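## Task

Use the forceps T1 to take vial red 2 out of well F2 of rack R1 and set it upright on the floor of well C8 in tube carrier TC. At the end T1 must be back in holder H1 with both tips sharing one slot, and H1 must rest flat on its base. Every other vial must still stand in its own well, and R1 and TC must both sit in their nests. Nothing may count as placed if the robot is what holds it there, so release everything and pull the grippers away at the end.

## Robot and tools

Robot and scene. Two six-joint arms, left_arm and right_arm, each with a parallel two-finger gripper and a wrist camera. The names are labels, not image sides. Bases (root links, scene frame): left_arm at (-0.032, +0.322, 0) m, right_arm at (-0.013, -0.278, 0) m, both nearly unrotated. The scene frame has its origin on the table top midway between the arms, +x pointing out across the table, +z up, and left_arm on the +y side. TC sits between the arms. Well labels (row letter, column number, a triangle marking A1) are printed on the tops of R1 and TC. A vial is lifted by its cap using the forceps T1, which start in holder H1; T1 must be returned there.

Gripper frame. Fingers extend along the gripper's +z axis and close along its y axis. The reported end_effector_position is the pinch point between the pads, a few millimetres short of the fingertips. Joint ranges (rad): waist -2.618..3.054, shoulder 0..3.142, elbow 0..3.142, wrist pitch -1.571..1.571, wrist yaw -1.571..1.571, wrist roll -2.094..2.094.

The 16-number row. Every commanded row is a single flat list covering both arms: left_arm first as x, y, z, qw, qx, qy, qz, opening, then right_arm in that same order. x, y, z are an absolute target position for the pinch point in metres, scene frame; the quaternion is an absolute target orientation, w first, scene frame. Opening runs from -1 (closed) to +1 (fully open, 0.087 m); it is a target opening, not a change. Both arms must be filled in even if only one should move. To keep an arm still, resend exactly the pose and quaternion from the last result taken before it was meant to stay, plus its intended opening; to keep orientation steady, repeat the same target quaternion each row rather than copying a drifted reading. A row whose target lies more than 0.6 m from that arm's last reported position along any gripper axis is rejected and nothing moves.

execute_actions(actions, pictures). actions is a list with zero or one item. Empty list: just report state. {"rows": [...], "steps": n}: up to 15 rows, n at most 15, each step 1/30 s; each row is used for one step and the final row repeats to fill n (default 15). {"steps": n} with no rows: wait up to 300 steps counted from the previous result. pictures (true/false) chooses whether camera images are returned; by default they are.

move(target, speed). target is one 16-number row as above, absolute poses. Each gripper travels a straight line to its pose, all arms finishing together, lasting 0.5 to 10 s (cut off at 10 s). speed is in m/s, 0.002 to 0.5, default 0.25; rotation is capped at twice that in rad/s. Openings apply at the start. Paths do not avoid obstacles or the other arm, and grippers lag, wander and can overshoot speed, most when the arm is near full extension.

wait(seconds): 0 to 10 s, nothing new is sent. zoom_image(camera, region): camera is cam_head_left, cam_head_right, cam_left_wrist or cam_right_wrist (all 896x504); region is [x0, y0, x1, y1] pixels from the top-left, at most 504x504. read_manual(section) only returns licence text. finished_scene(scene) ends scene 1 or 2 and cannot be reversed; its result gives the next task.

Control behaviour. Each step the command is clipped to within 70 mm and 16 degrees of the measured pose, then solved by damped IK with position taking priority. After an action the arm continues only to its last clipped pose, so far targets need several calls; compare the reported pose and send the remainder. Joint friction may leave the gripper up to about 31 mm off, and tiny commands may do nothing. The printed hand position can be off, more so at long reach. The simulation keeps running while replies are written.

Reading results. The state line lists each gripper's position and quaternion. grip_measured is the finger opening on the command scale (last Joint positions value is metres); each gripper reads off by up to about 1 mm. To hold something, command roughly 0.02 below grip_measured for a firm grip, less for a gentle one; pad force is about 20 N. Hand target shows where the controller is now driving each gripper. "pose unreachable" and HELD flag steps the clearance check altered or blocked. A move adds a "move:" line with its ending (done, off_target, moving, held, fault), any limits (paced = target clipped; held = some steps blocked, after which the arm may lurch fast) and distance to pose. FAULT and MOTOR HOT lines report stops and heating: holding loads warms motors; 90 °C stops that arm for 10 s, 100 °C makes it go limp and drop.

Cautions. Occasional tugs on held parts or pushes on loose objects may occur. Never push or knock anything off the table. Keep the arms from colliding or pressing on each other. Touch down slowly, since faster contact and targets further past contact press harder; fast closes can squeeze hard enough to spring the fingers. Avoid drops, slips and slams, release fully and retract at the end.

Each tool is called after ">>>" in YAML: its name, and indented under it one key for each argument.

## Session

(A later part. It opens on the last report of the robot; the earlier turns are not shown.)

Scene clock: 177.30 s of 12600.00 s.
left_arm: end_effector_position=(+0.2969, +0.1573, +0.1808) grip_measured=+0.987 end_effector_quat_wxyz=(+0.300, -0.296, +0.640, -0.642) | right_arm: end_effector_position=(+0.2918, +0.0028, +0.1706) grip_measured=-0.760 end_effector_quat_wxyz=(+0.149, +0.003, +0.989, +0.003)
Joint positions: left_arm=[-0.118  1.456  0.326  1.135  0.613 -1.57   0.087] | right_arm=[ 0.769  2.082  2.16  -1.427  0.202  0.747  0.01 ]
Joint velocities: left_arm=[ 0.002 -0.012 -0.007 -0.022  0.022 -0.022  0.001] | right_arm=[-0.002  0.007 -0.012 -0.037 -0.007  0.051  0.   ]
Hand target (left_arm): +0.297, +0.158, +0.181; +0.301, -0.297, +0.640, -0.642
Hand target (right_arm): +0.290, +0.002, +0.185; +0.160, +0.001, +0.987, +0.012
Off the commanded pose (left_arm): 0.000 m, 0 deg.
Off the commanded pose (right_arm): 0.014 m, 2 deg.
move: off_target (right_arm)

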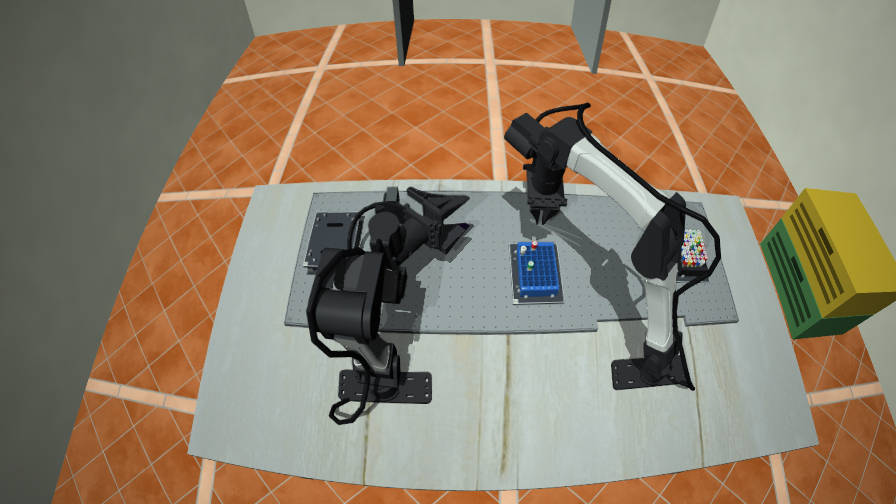

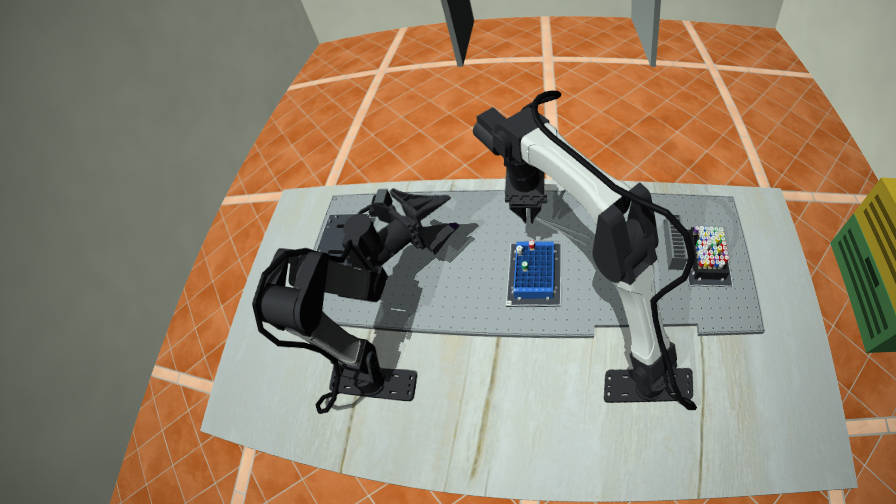

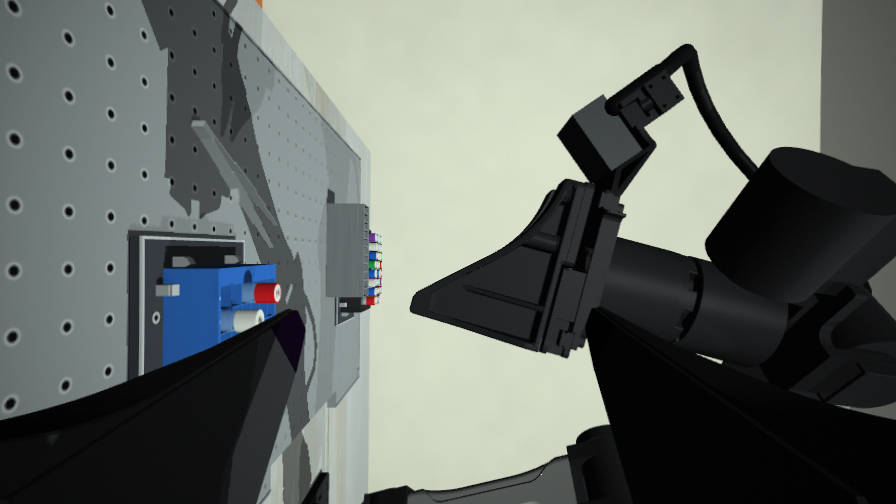

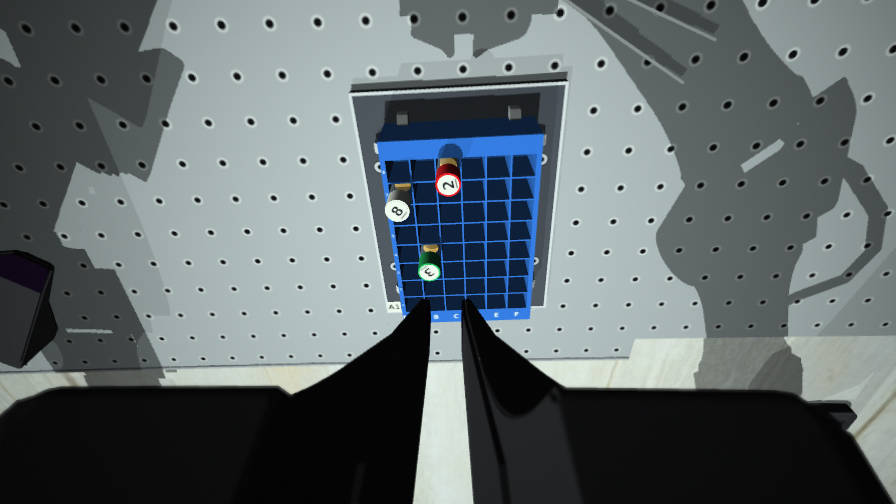

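>>> execute_actions:
  actions: []

Scene clock: 181.20 s of 12600.00 s.
left_arm: end_effector_position=(+0.2969, +0.1573, +0.1808) grip_measured=+0.987 end_effector_quat_wxyz=(+0.300, -0.296, +0.640, -0.642) | right_arm: end_effector_position=(+0.2916, +0.0026, +0.1706) grip_measured=-0.760 end_effector_quat_wxyz=(+0.149, +0.003, +0.989, +0.002)
Joint positions: left_arm=[-0.118  1.456  0.326  1.135  0.613 -1.57   0.087] | right_arm=[ 0.769  2.082  2.16  -1.428  0.202  0.747  0.01 ]
Joint velocities: left_arm=[ 0.002  0.002  0.012 -0.007  0.007 -0.007 -0.001] | right_arm=[ 0.007 -0.027 -0.002 -0.066  0.037 -0.007  0.001]
Hand target (left_arm): +0.297, +0.158, +0.181; +0.301, -0.297, +0.640, -0.642
Hand target (right_arm): +0.290, +0.002, +0.185; +0.160, +0.001, +0.987, +0.012
Off the commanded pose (left_arm): 0.000 m, 0 deg.
Off the commanded pose (right_arm): 0.014 m, 2 deg.
Steps of this call (steps 1 to 90: nothing new was sent; then 0.90 s passed at rest). Readings (end_effector_position):
1: left_arm (+0.2969, +0.1573, +0.1808) | right_arm (+0.2918, +0.0027, +0.1706)
2: left_arm (+0.2969, +0.1573, +0.1808) | right_arm (+0.2918, +0.0027, +0.1706)
4: left_arm (+0.2969, +0.1573, +0.1808) | right_arm (+0.2917, +0.0027, +0.1706)
8: left_arm (+0.2969, +0.1573, +0.1808) | right_arm (+0.2916, +0.0026, +0.1706)
90: the state above

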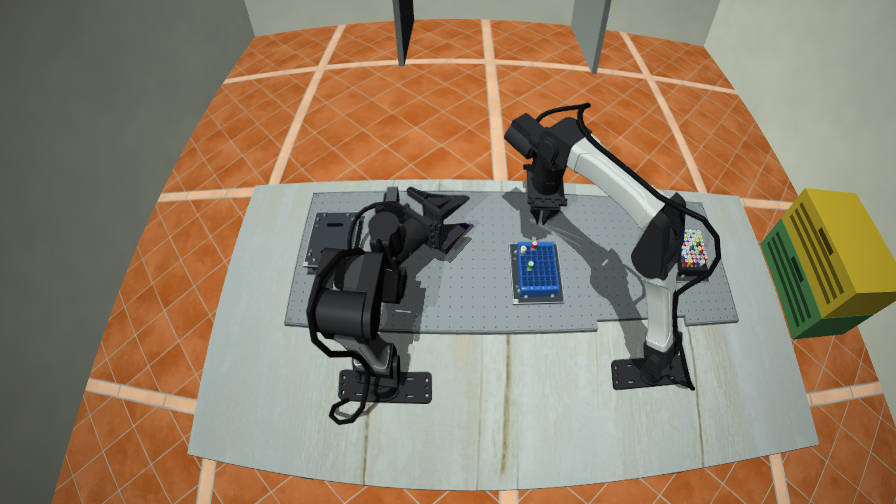

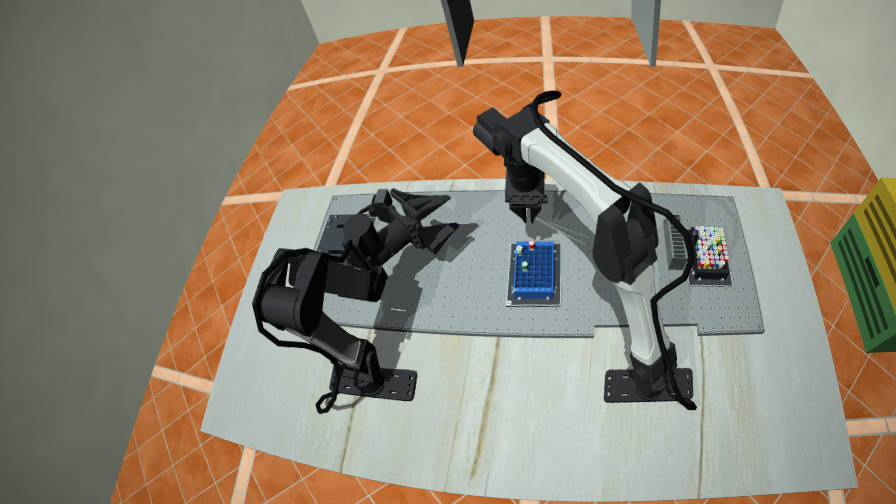

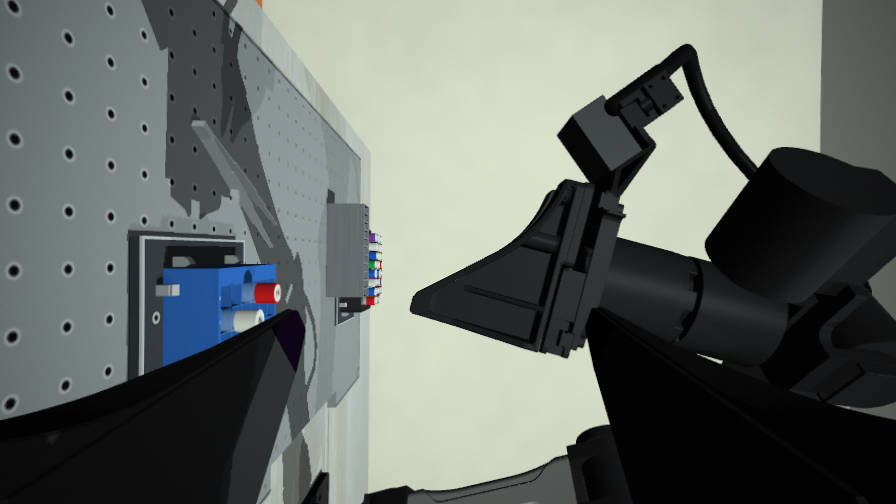

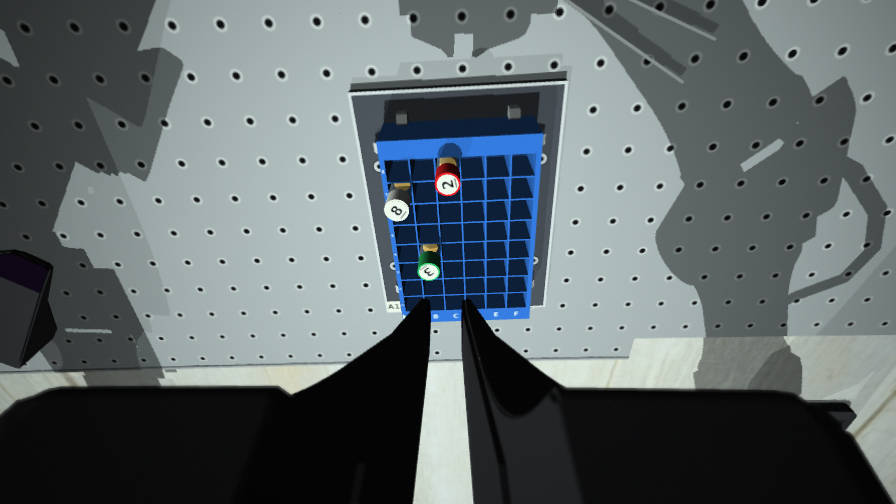

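>>> move:
  target: [0.2969,0.1573,0.1808,0.300,-0.296,0.64,-0.642,1,0.39,-0.045,0.09,0,-0.5,0.866,0,0]
  speed: 0.15

Scene clock: 186.93 s of 12600.00 s.
left_arm: end_effector_position=(+0.2969, +0.1573, +0.1808) grip_measured=+0.987 end_effector_quat_wxyz=(+0.300, -0.296, +0.640, -0.642) | right_arm: end_effector_position=(+0.3888, -0.0420, +0.0879) grip_measured=+0.000 end_effector_quat_wxyz=(+0.049, -0.503, +0.863, -0.006)
Joint positions: left_arm=[-0.118  1.456  0.326  1.135  0.613 -1.57   0.087] | right_arm=[ 0.585  2.543  2.615 -1.545  0.016 -0.477  0.044]
Joint velocities: left_arm=[-0.002  0.007  0.002 -0.051 -0.095  0.022  0.001] | right_arm=[ 0.007 -0.012 -0.007 -0.007 -0.007  0.022 -0.002]
Hand target (left_arm): +0.297, +0.157, +0.181; +0.300, -0.296, +0.640, -0.642
Hand target (right_arm): +0.391, -0.044, +0.089; +0.049, -0.503, +0.863, -0.001
Off the commanded pose (left_arm): 0.000 m, 0 deg.
Off the commanded pose (right_arm): 0.004 m, 6 deg.
joint sent to its limit (right arm) — the command would take joint 4 (wrist pitch) past its lower limit, so that joint was sent only as far as its limit.
move: off_target (right_arm)

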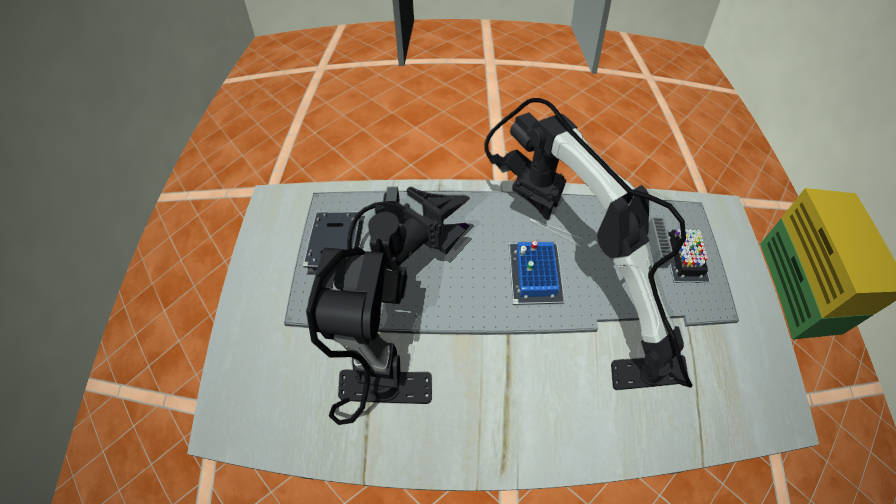

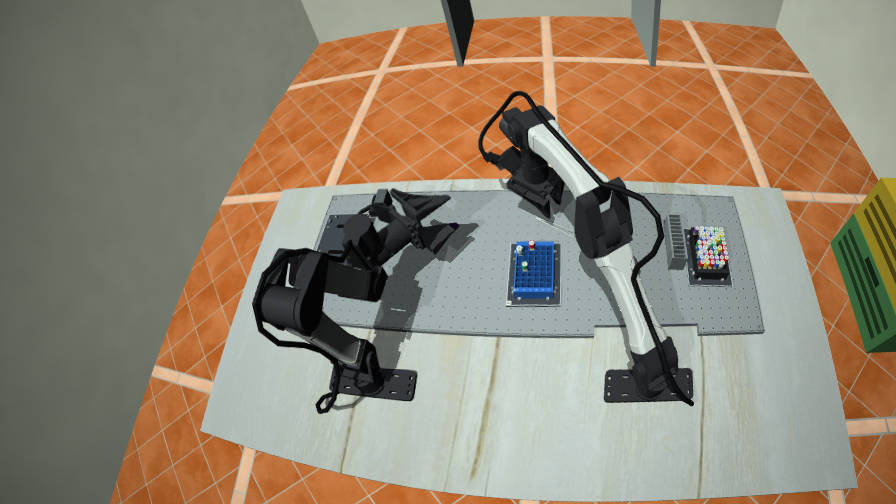

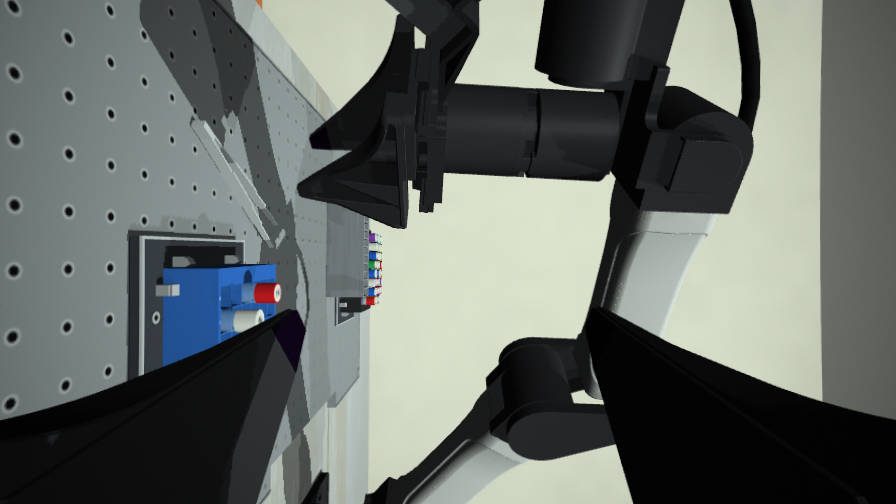

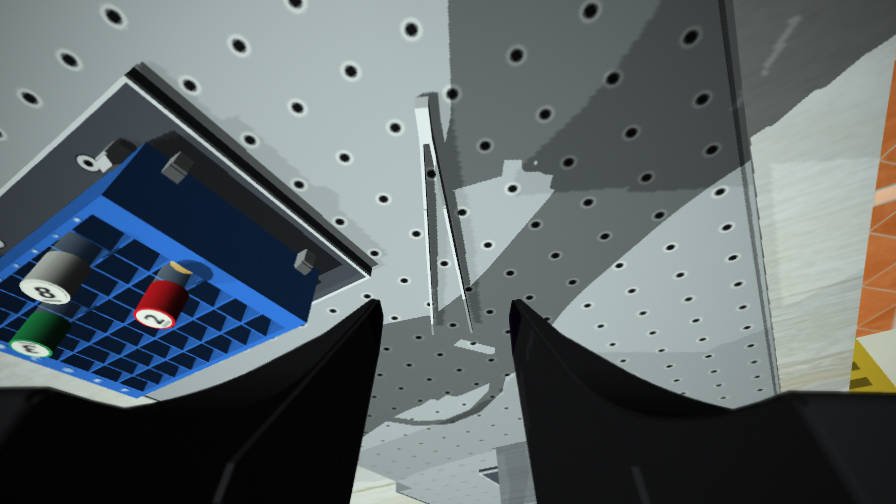

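>>> move:
  target: [0.2969,0.1573,0.1808,0.300,-0.296,0.64,-0.642,1,0.387,-0.043,0.045,0.03,-0.545,0.838,0.02,-0.2]
  speed: 0.05

Scene clock: 189.10 s of 12600.00 s.
left_arm: end_effector_position=(+0.2969, +0.1573, +0.1808) grip_measured=+0.987 end_effector_quat_wxyz=(+0.300, -0.296, +0.640, -0.642) | right_arm: end_effector_position=(+0.3836, -0.0404, +0.0372) grip_measured=-0.200 end_effector_quat_wxyz=(+0.015, -0.547, +0.837, +0.014)
Joint positions: left_arm=[-0.118  1.456  0.326  1.135  0.613 -1.57   0.087] | right_arm=[ 0.585  2.543  2.407 -1.403 -0.029 -0.579  0.035]
Joint velocities: left_arm=[-0.002 -0.007  0.017  0.022 -0.022 -0.007  0.001] | right_arm=[-0.002  0.007 -0.007  0.095 -0.007 -0.051 -0.001]
Hand target (left_arm): +0.297, +0.157, +0.181; +0.300, -0.296, +0.640, -0.642
Hand target (right_arm): +0.388, -0.043, +0.045; +0.029, -0.545, +0.838, +0.020
Off the commanded pose (left_arm): 0.000 m, 0 deg.
Off the commanded pose (right_arm): 0.009 m, 2 deg.
move: done

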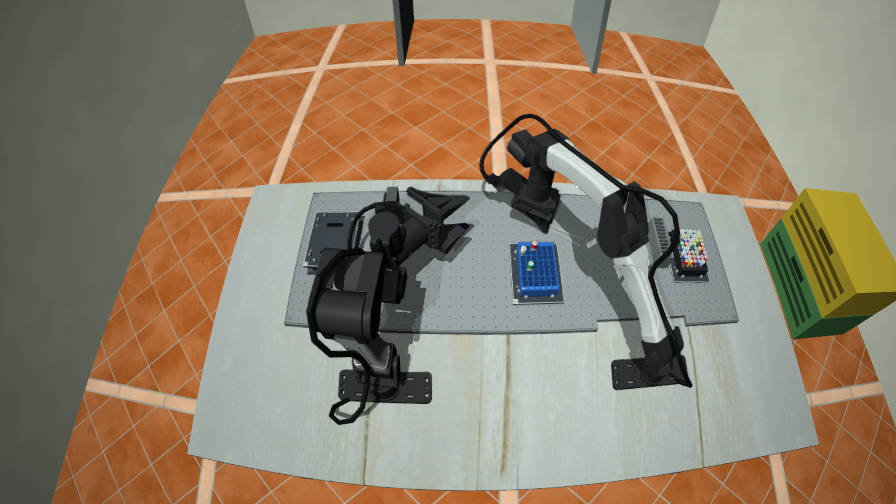

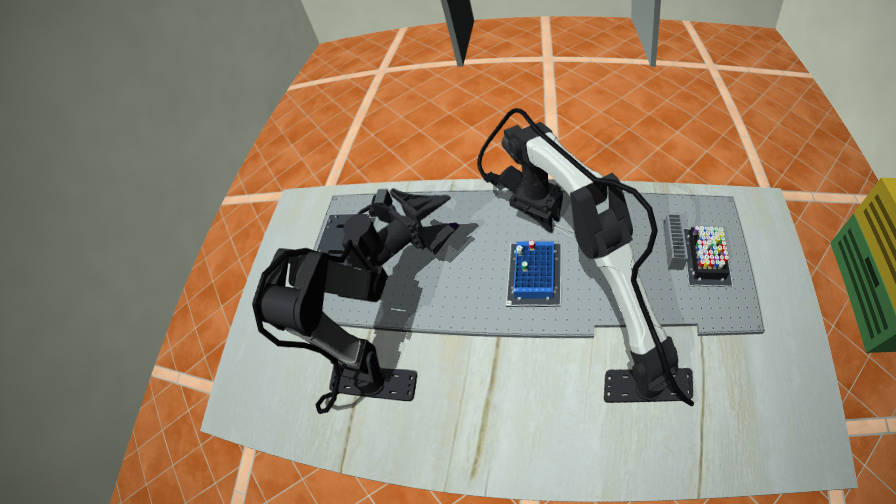

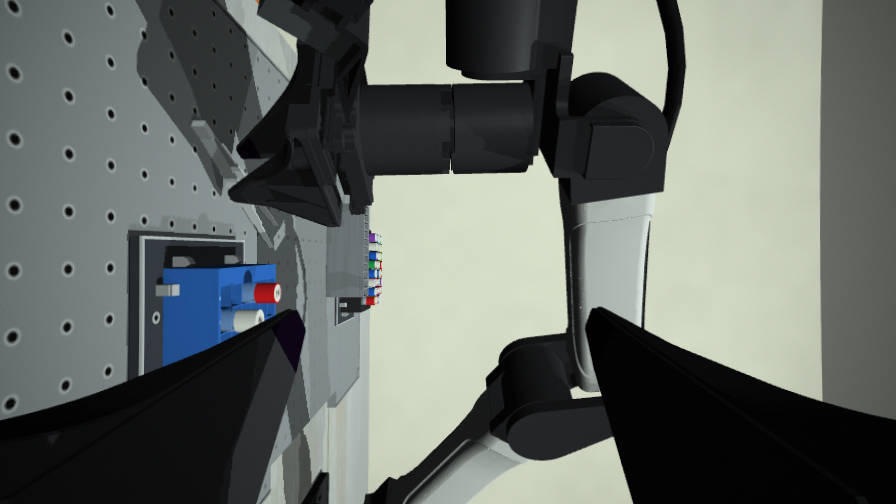

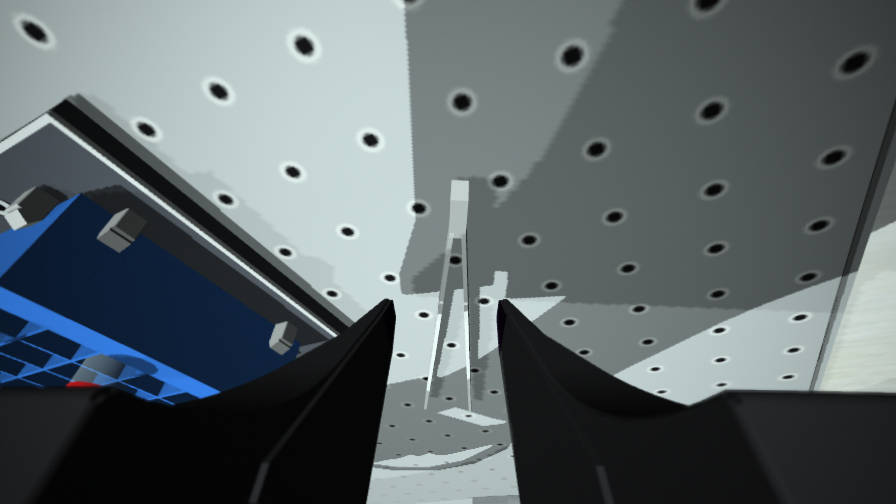

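>>> move:
  target: [0.2969,0.1573,0.1808,0.300,-0.296,0.64,-0.642,1,0.388,-0.045,0.028,0.03,-0.535,0.844,0.02,-0.2]
  speed: 0.015

Scene clock: 191.57 s of 12600.00 s.
left_arm: end_effector_position=(+0.2969, +0.1573, +0.1808) grip_measured=+0.987 end_effector_quat_wxyz=(+0.300, -0.296, +0.640, -0.642) | right_arm: end_effector_position=(+0.3830, -0.0409, +0.0293) grip_measured=-0.200 end_effector_quat_wxyz=(+0.020, -0.543, +0.839, +0.017)
Joint positions: left_arm=[-0.118  1.456  0.326  1.135  0.613 -1.57   0.087] | right_arm=[ 0.582  2.517  2.328 -1.341 -0.035 -0.573  0.035]
Joint velocities: left_arm=[-0.002  0.017 -0.017  0.066  0.022  0.022 -0.001] | right_arm=[ 0.017 -0.007 -0.012 -0.007 -0.007 -0.007  0.001]
Hand target (left_arm): +0.297, +0.157, +0.181; +0.300, -0.296, +0.640, -0.642
Hand target (right_arm): +0.388, -0.045, +0.028; +0.029, -0.535, +0.844, +0.019
Off the commanded pose (left_arm): 0.000 m, 0 deg.
Off the commanded pose (right_arm): 0.007 m, 2 deg.
move: done

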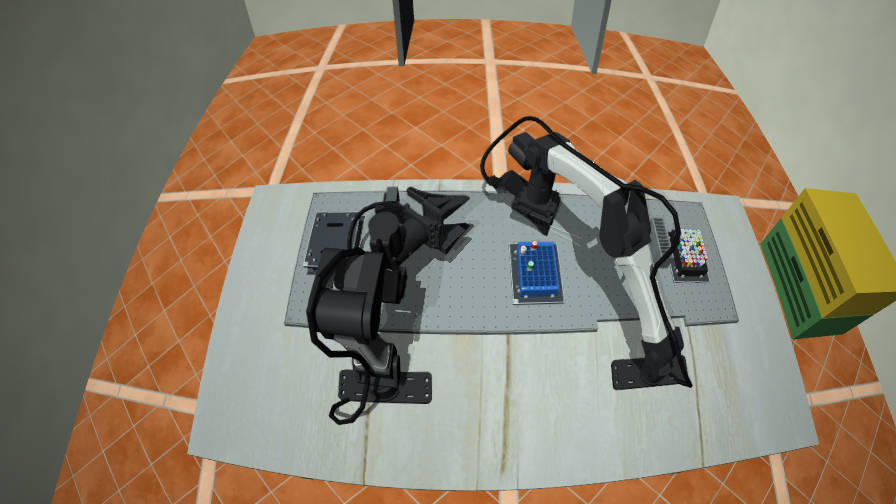

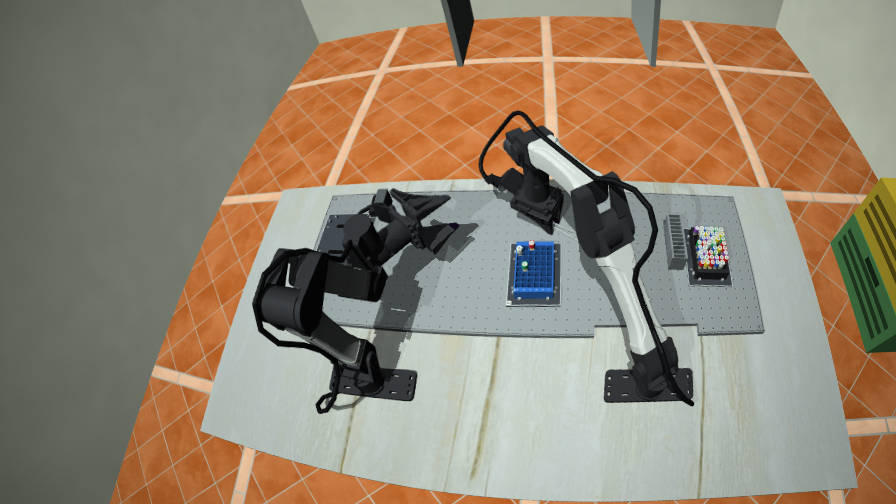

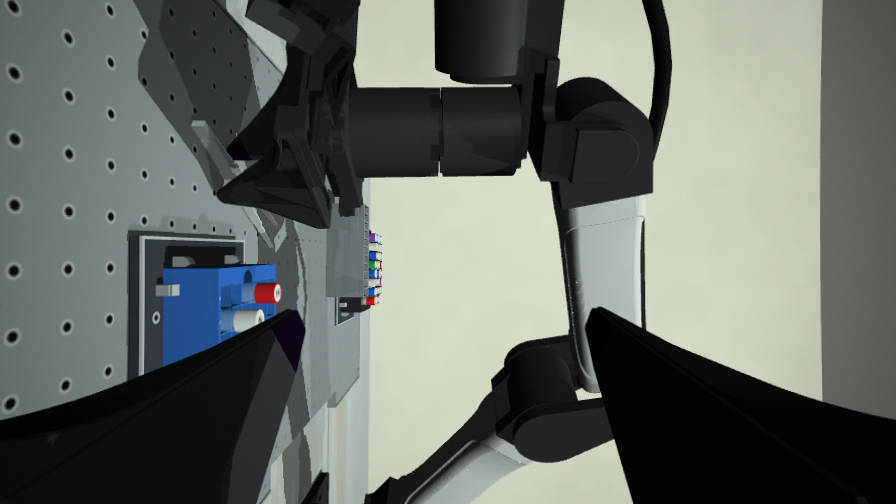

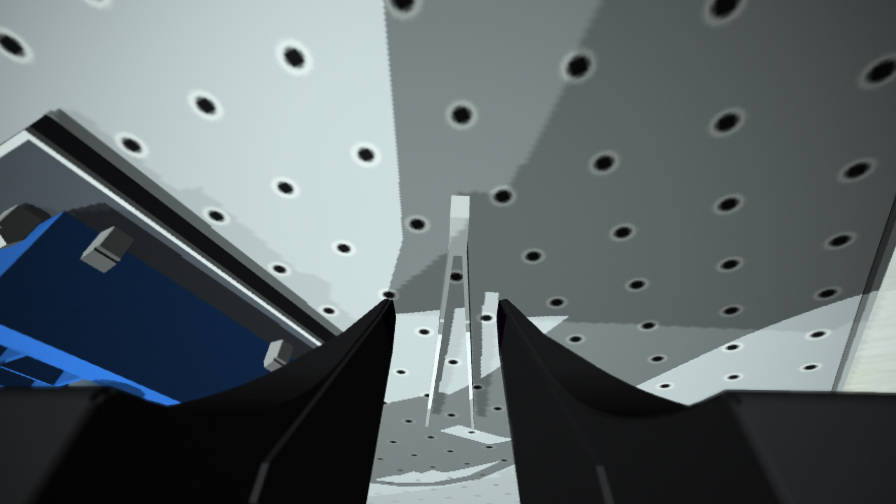

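>>> move:
  target: [0.2969,0.1573,0.1808,0.300,-0.296,0.64,-0.642,1,0.388,-0.047,0.016,0.03,-0.535,0.844,0.02,-0.2]
  speed: 0.012

Scene clock: 193.80 s of 12600.00 s.
left_arm: end_effector_position=(+0.2969, +0.1573, +0.1808) grip_measured=+0.987 end_effector_quat_wxyz=(+0.300, -0.296, +0.640, -0.642) | right_arm: end_effector_position=(+0.3828, -0.0411, +0.0284) grip_measured=-0.200 end_effector_quat_wxyz=(+0.028, -0.543, +0.839, +0.017)
Joint positions: left_arm=[-0.118  1.456  0.326  1.135  0.613 -1.57   0.087] | right_arm=[ 0.582  2.489  2.274 -1.299 -0.035 -0.573  0.035]
Joint velocities: left_arm=[-0.002 -0.017  0.002  0.007 -0.007  0.022  0.001] | right_arm=[-0.002  0.002 -0.002  0.081 -0.037 -0.022 -0.   ]
Hand target (left_arm): +0.297, +0.157, +0.181; +0.300, -0.296, +0.640, -0.642
Hand target (right_arm): +0.388, -0.047, +0.016; +0.029, -0.535, +0.844, +0.020
Off the commanded pose (left_arm): 0.000 m, 0 deg.
Off the commanded pose (right_arm): 0.015 m, 1 deg.
move: off_target (right_arm)

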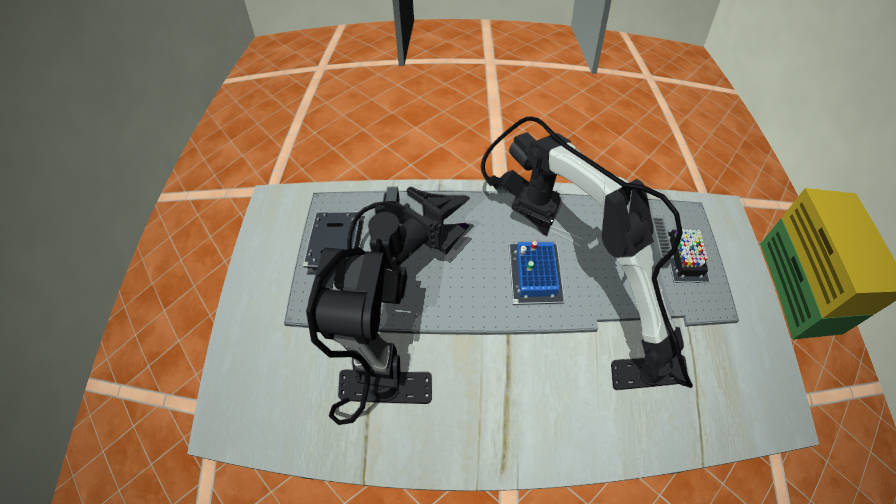

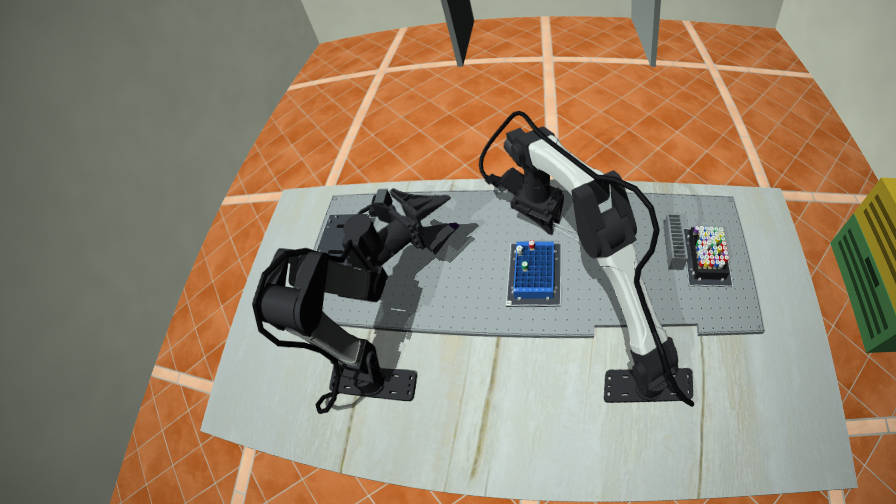

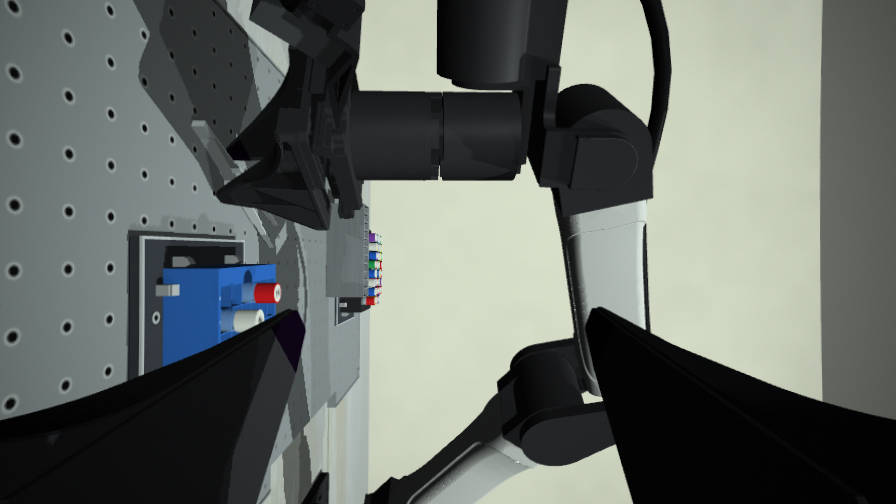

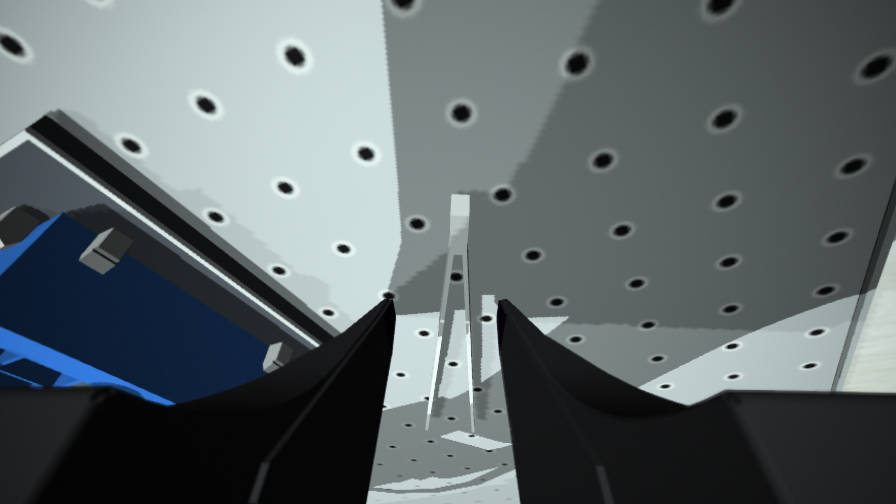

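On the plate. Relieve pressure and close gradually.

>>> execute_actions:
  actions:
    - {"rows":[[0.2969,0.1573,0.1808,0.300,-0.296,0.64,-0.642,1,0.383,-0.041,0.029,0.028,-0.543,0.839,0.017,-0.2],[0.2969,0.1573,0.1808,0.300,-0.296,0.64,-0.642,1,0.383,-0.041,0.029,0.028,-0.543,0.839,0.017,-0.2],[0.2969,0.1573,0.1808,0.300,-0.296,0.64,-0.642,1,0.383,-0.041,0.029,0.028,-0.543,0.839,0.017,-0.2],[0.2969,0.1573,0.1808,0.300,-0.296,0.64,-0.642,1,0.383,-0.041,0.029,0.028,-0.543,0.839,0.017,-0.3],[0.2969,0.1573,0.1808,0.300,-0.296,0.64,-0.642,1,0.383,-0.041,0.029,0.028,-0.543,0.839,0.017,-0.4],[0.2969,0.1573,0.1808,0.300,-0.296,0.64,-0.642,1,0.383,-0.041,0.029,0.028,-0.543,0.839,0.017,-0.5],[0.2969,0.1573,0.1808,0.300,-0.296,0.64,-0.642,1,0.383,-0.041,0.029,0.028,-0.543,0.839,0.017,-0.56],[0.2969,0.1573,0.1808,0.300,-0.296,0.64,-0.642,1,0.383,-0.041,0.029,0.028,-0.543,0.839,0.017,-0.62],[0.2969,0.1573,0.1808,0.300,-0.296,0.64,-0.642,1,0.383,-0.041,0.029,0.028,-0.543,0.839,0.017,-0.67],[0.2969,0.1573,0.1808,0.300,-0.296,0.64,-0.642,1,0.383,-0.041,0.029,0.028,-0.543,0.839,0.017,-0.72],[0.2969,0.1573,0.1808,0.300,-0.296,0.64,-0.642,1,0.383,-0.041,0.029,0.028,-0.543,0.839,0.017,-0.76],[0.2969,0.1573,0.1808,0.300,-0.296,0.64,-0.642,1,0.383,-0.041,0.029,0.028,-0.543,0.839,0.017,-0.79],[0.2969,0.1573,0.1808,0.300,-0.296,0.64,-0.642,1,0.383,-0.041,0.029,0.028,-0.543,0.839,0.017,-0.82],[0.2969,0.1573,0.1808,0.300,-0.296,0.64,-0.642,1,0.383,-0.041,0.029,0.028,-0.543,0.839,0.017,-0.85],[0.2969,0.1573,0.1808,0.300,-0.296,0.64,-0.642,1,0.383,-0.041,0.029,0.028,-0.543,0.839,0.017,-0.88]]}
  pictures: false

>>> move:
  target: [0.2969,0.1573,0.1808,0.300,-0.296,0.64,-0.642,1,0.383,-0.041,0.029,0.028,-0.543,0.839,0.017,-0.91]

Scene clock: 197.10 s of 12600.00 s.
left_arm: end_effector_position=(+0.2969, +0.1573, +0.1808) grip_measured=+0.987 end_effector_quat_wxyz=(+0.300, -0.296, +0.640, -0.642) | right_arm: end_effector_position=(+0.3874, -0.0433, +0.0285) grip_measured=-0.864 end_effector_quat_wxyz=(+0.033, -0.543, +0.839, +0.007)
Joint positions: left_arm=[-0.118  1.456  0.326  1.135  0.613 -1.57   0.087] | right_arm=[ 0.58   2.489  2.274 -1.289 -0.014 -0.576  0.006]
Joint velocities: left_arm=[ 0.002 -0.002  0.007 -0.037 -0.051  0.007  0.001] | right_arm=[ 0.002  0.002  0.002  0.037 -0.007  0.007 -0.027]
Hand target (left_arm): +0.297, +0.157, +0.181; +0.300, -0.296, +0.640, -0.642
Hand target (right_arm): +0.383, -0.041, +0.029; +0.028, -0.543, +0.839, +0.017
Off the commanded pose (left_arm): 0.000 m, 0 deg.
Off the commanded pose (right_arm): 0.005 m, 1 deg.
Steps of this call (steps 1 to 84: nothing new was sent; steps 85 to 99: all 15 steps of this action). Readings (end_effector_position):
85: left_arm (+0.2969, +0.1573, +0.1808) | right_arm (+0.3828, -0.0411, +0.0284)
86: left_arm (+0.2969, +0.1573, +0.1808) | right_arm (+0.3828, -0.0411, +0.0284)
88: left_arm (+0.2969, +0.1573, +0.1808) | right_arm (+0.3833, -0.0414, +0.0284)
92: left_arm (+0.2969, +0.1573, +0.1808) | right_arm (+0.3874, -0.0432, +0.0285)
99: the state above

Scene clock: 198.03 s of 12600.00 s.
left_arm: end_effector_position=(+0.2969, +0.1573, +0.1808) grip_measured=+0.987 end_effector_quat_wxyz=(+0.300, -0.296, +0.640, -0.642) | right_arm: end_effector_position=(+0.3875, -0.0434, +0.0286) grip_measured=-0.909 end_effector_quat_wxyz=(+0.033, -0.543, +0.839, +0.007)
Joint positions: left_arm=[-0.118  1.456  0.326  1.135  0.613 -1.57   0.087] | right_arm=[ 0.58   2.489  2.274 -1.289 -0.013 -0.576  0.004]
Joint velocities: left_arm=[-0.027 -0.002  0.002 -0.007 -0.066  0.066 -0.   ] | right_arm=[ 0.002  0.017 -0.002 -0.022  0.066  0.007 -0.   ]
Hand target (left_arm): +0.297, +0.157, +0.181; +0.300, -0.296, +0.640, -0.642
Hand target (right_arm): +0.383, -0.041, +0.029; +0.028, -0.543, +0.839, +0.017
Off the commanded pose (left_arm): 0.000 m, 0 deg.
Off the commanded pose (right_arm): 0.005 m, 1 deg.
move: done

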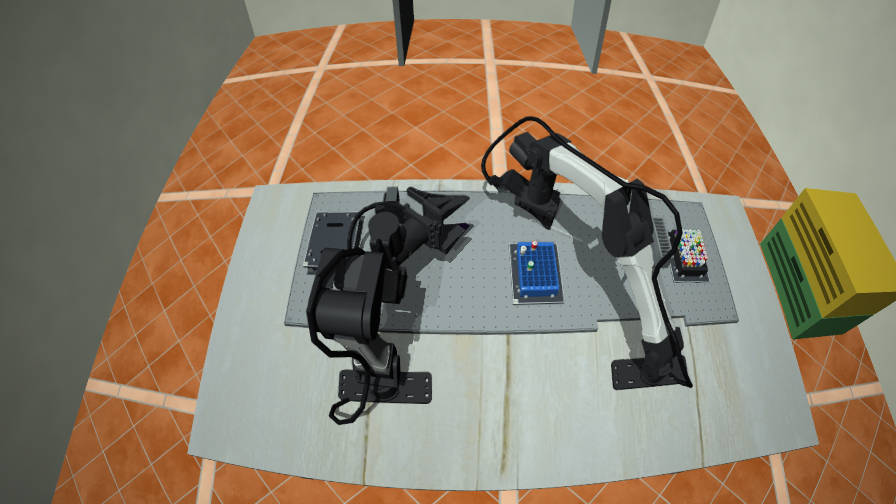

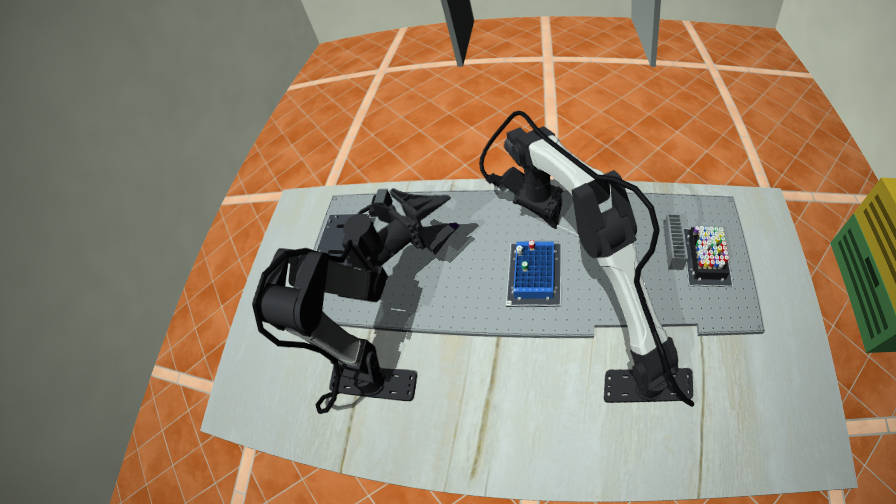

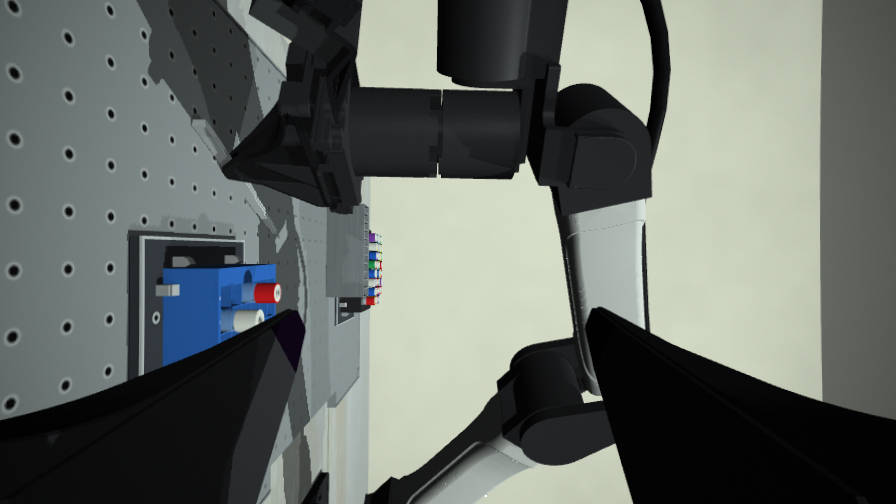

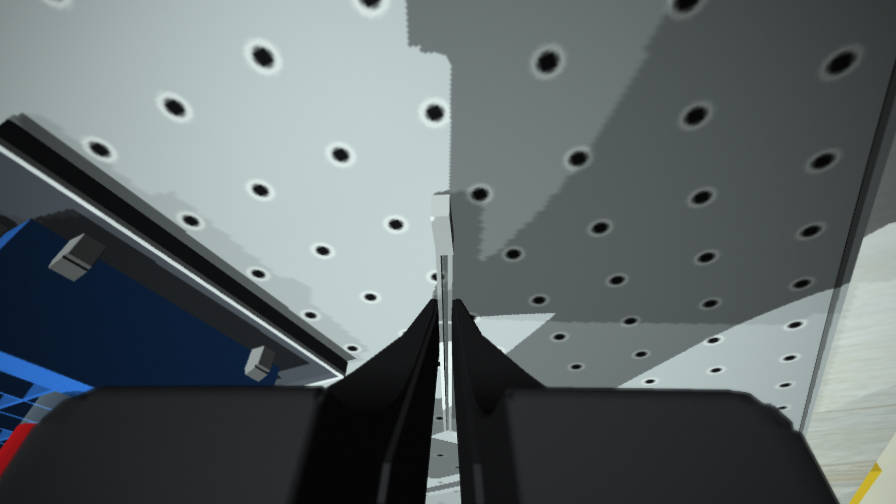

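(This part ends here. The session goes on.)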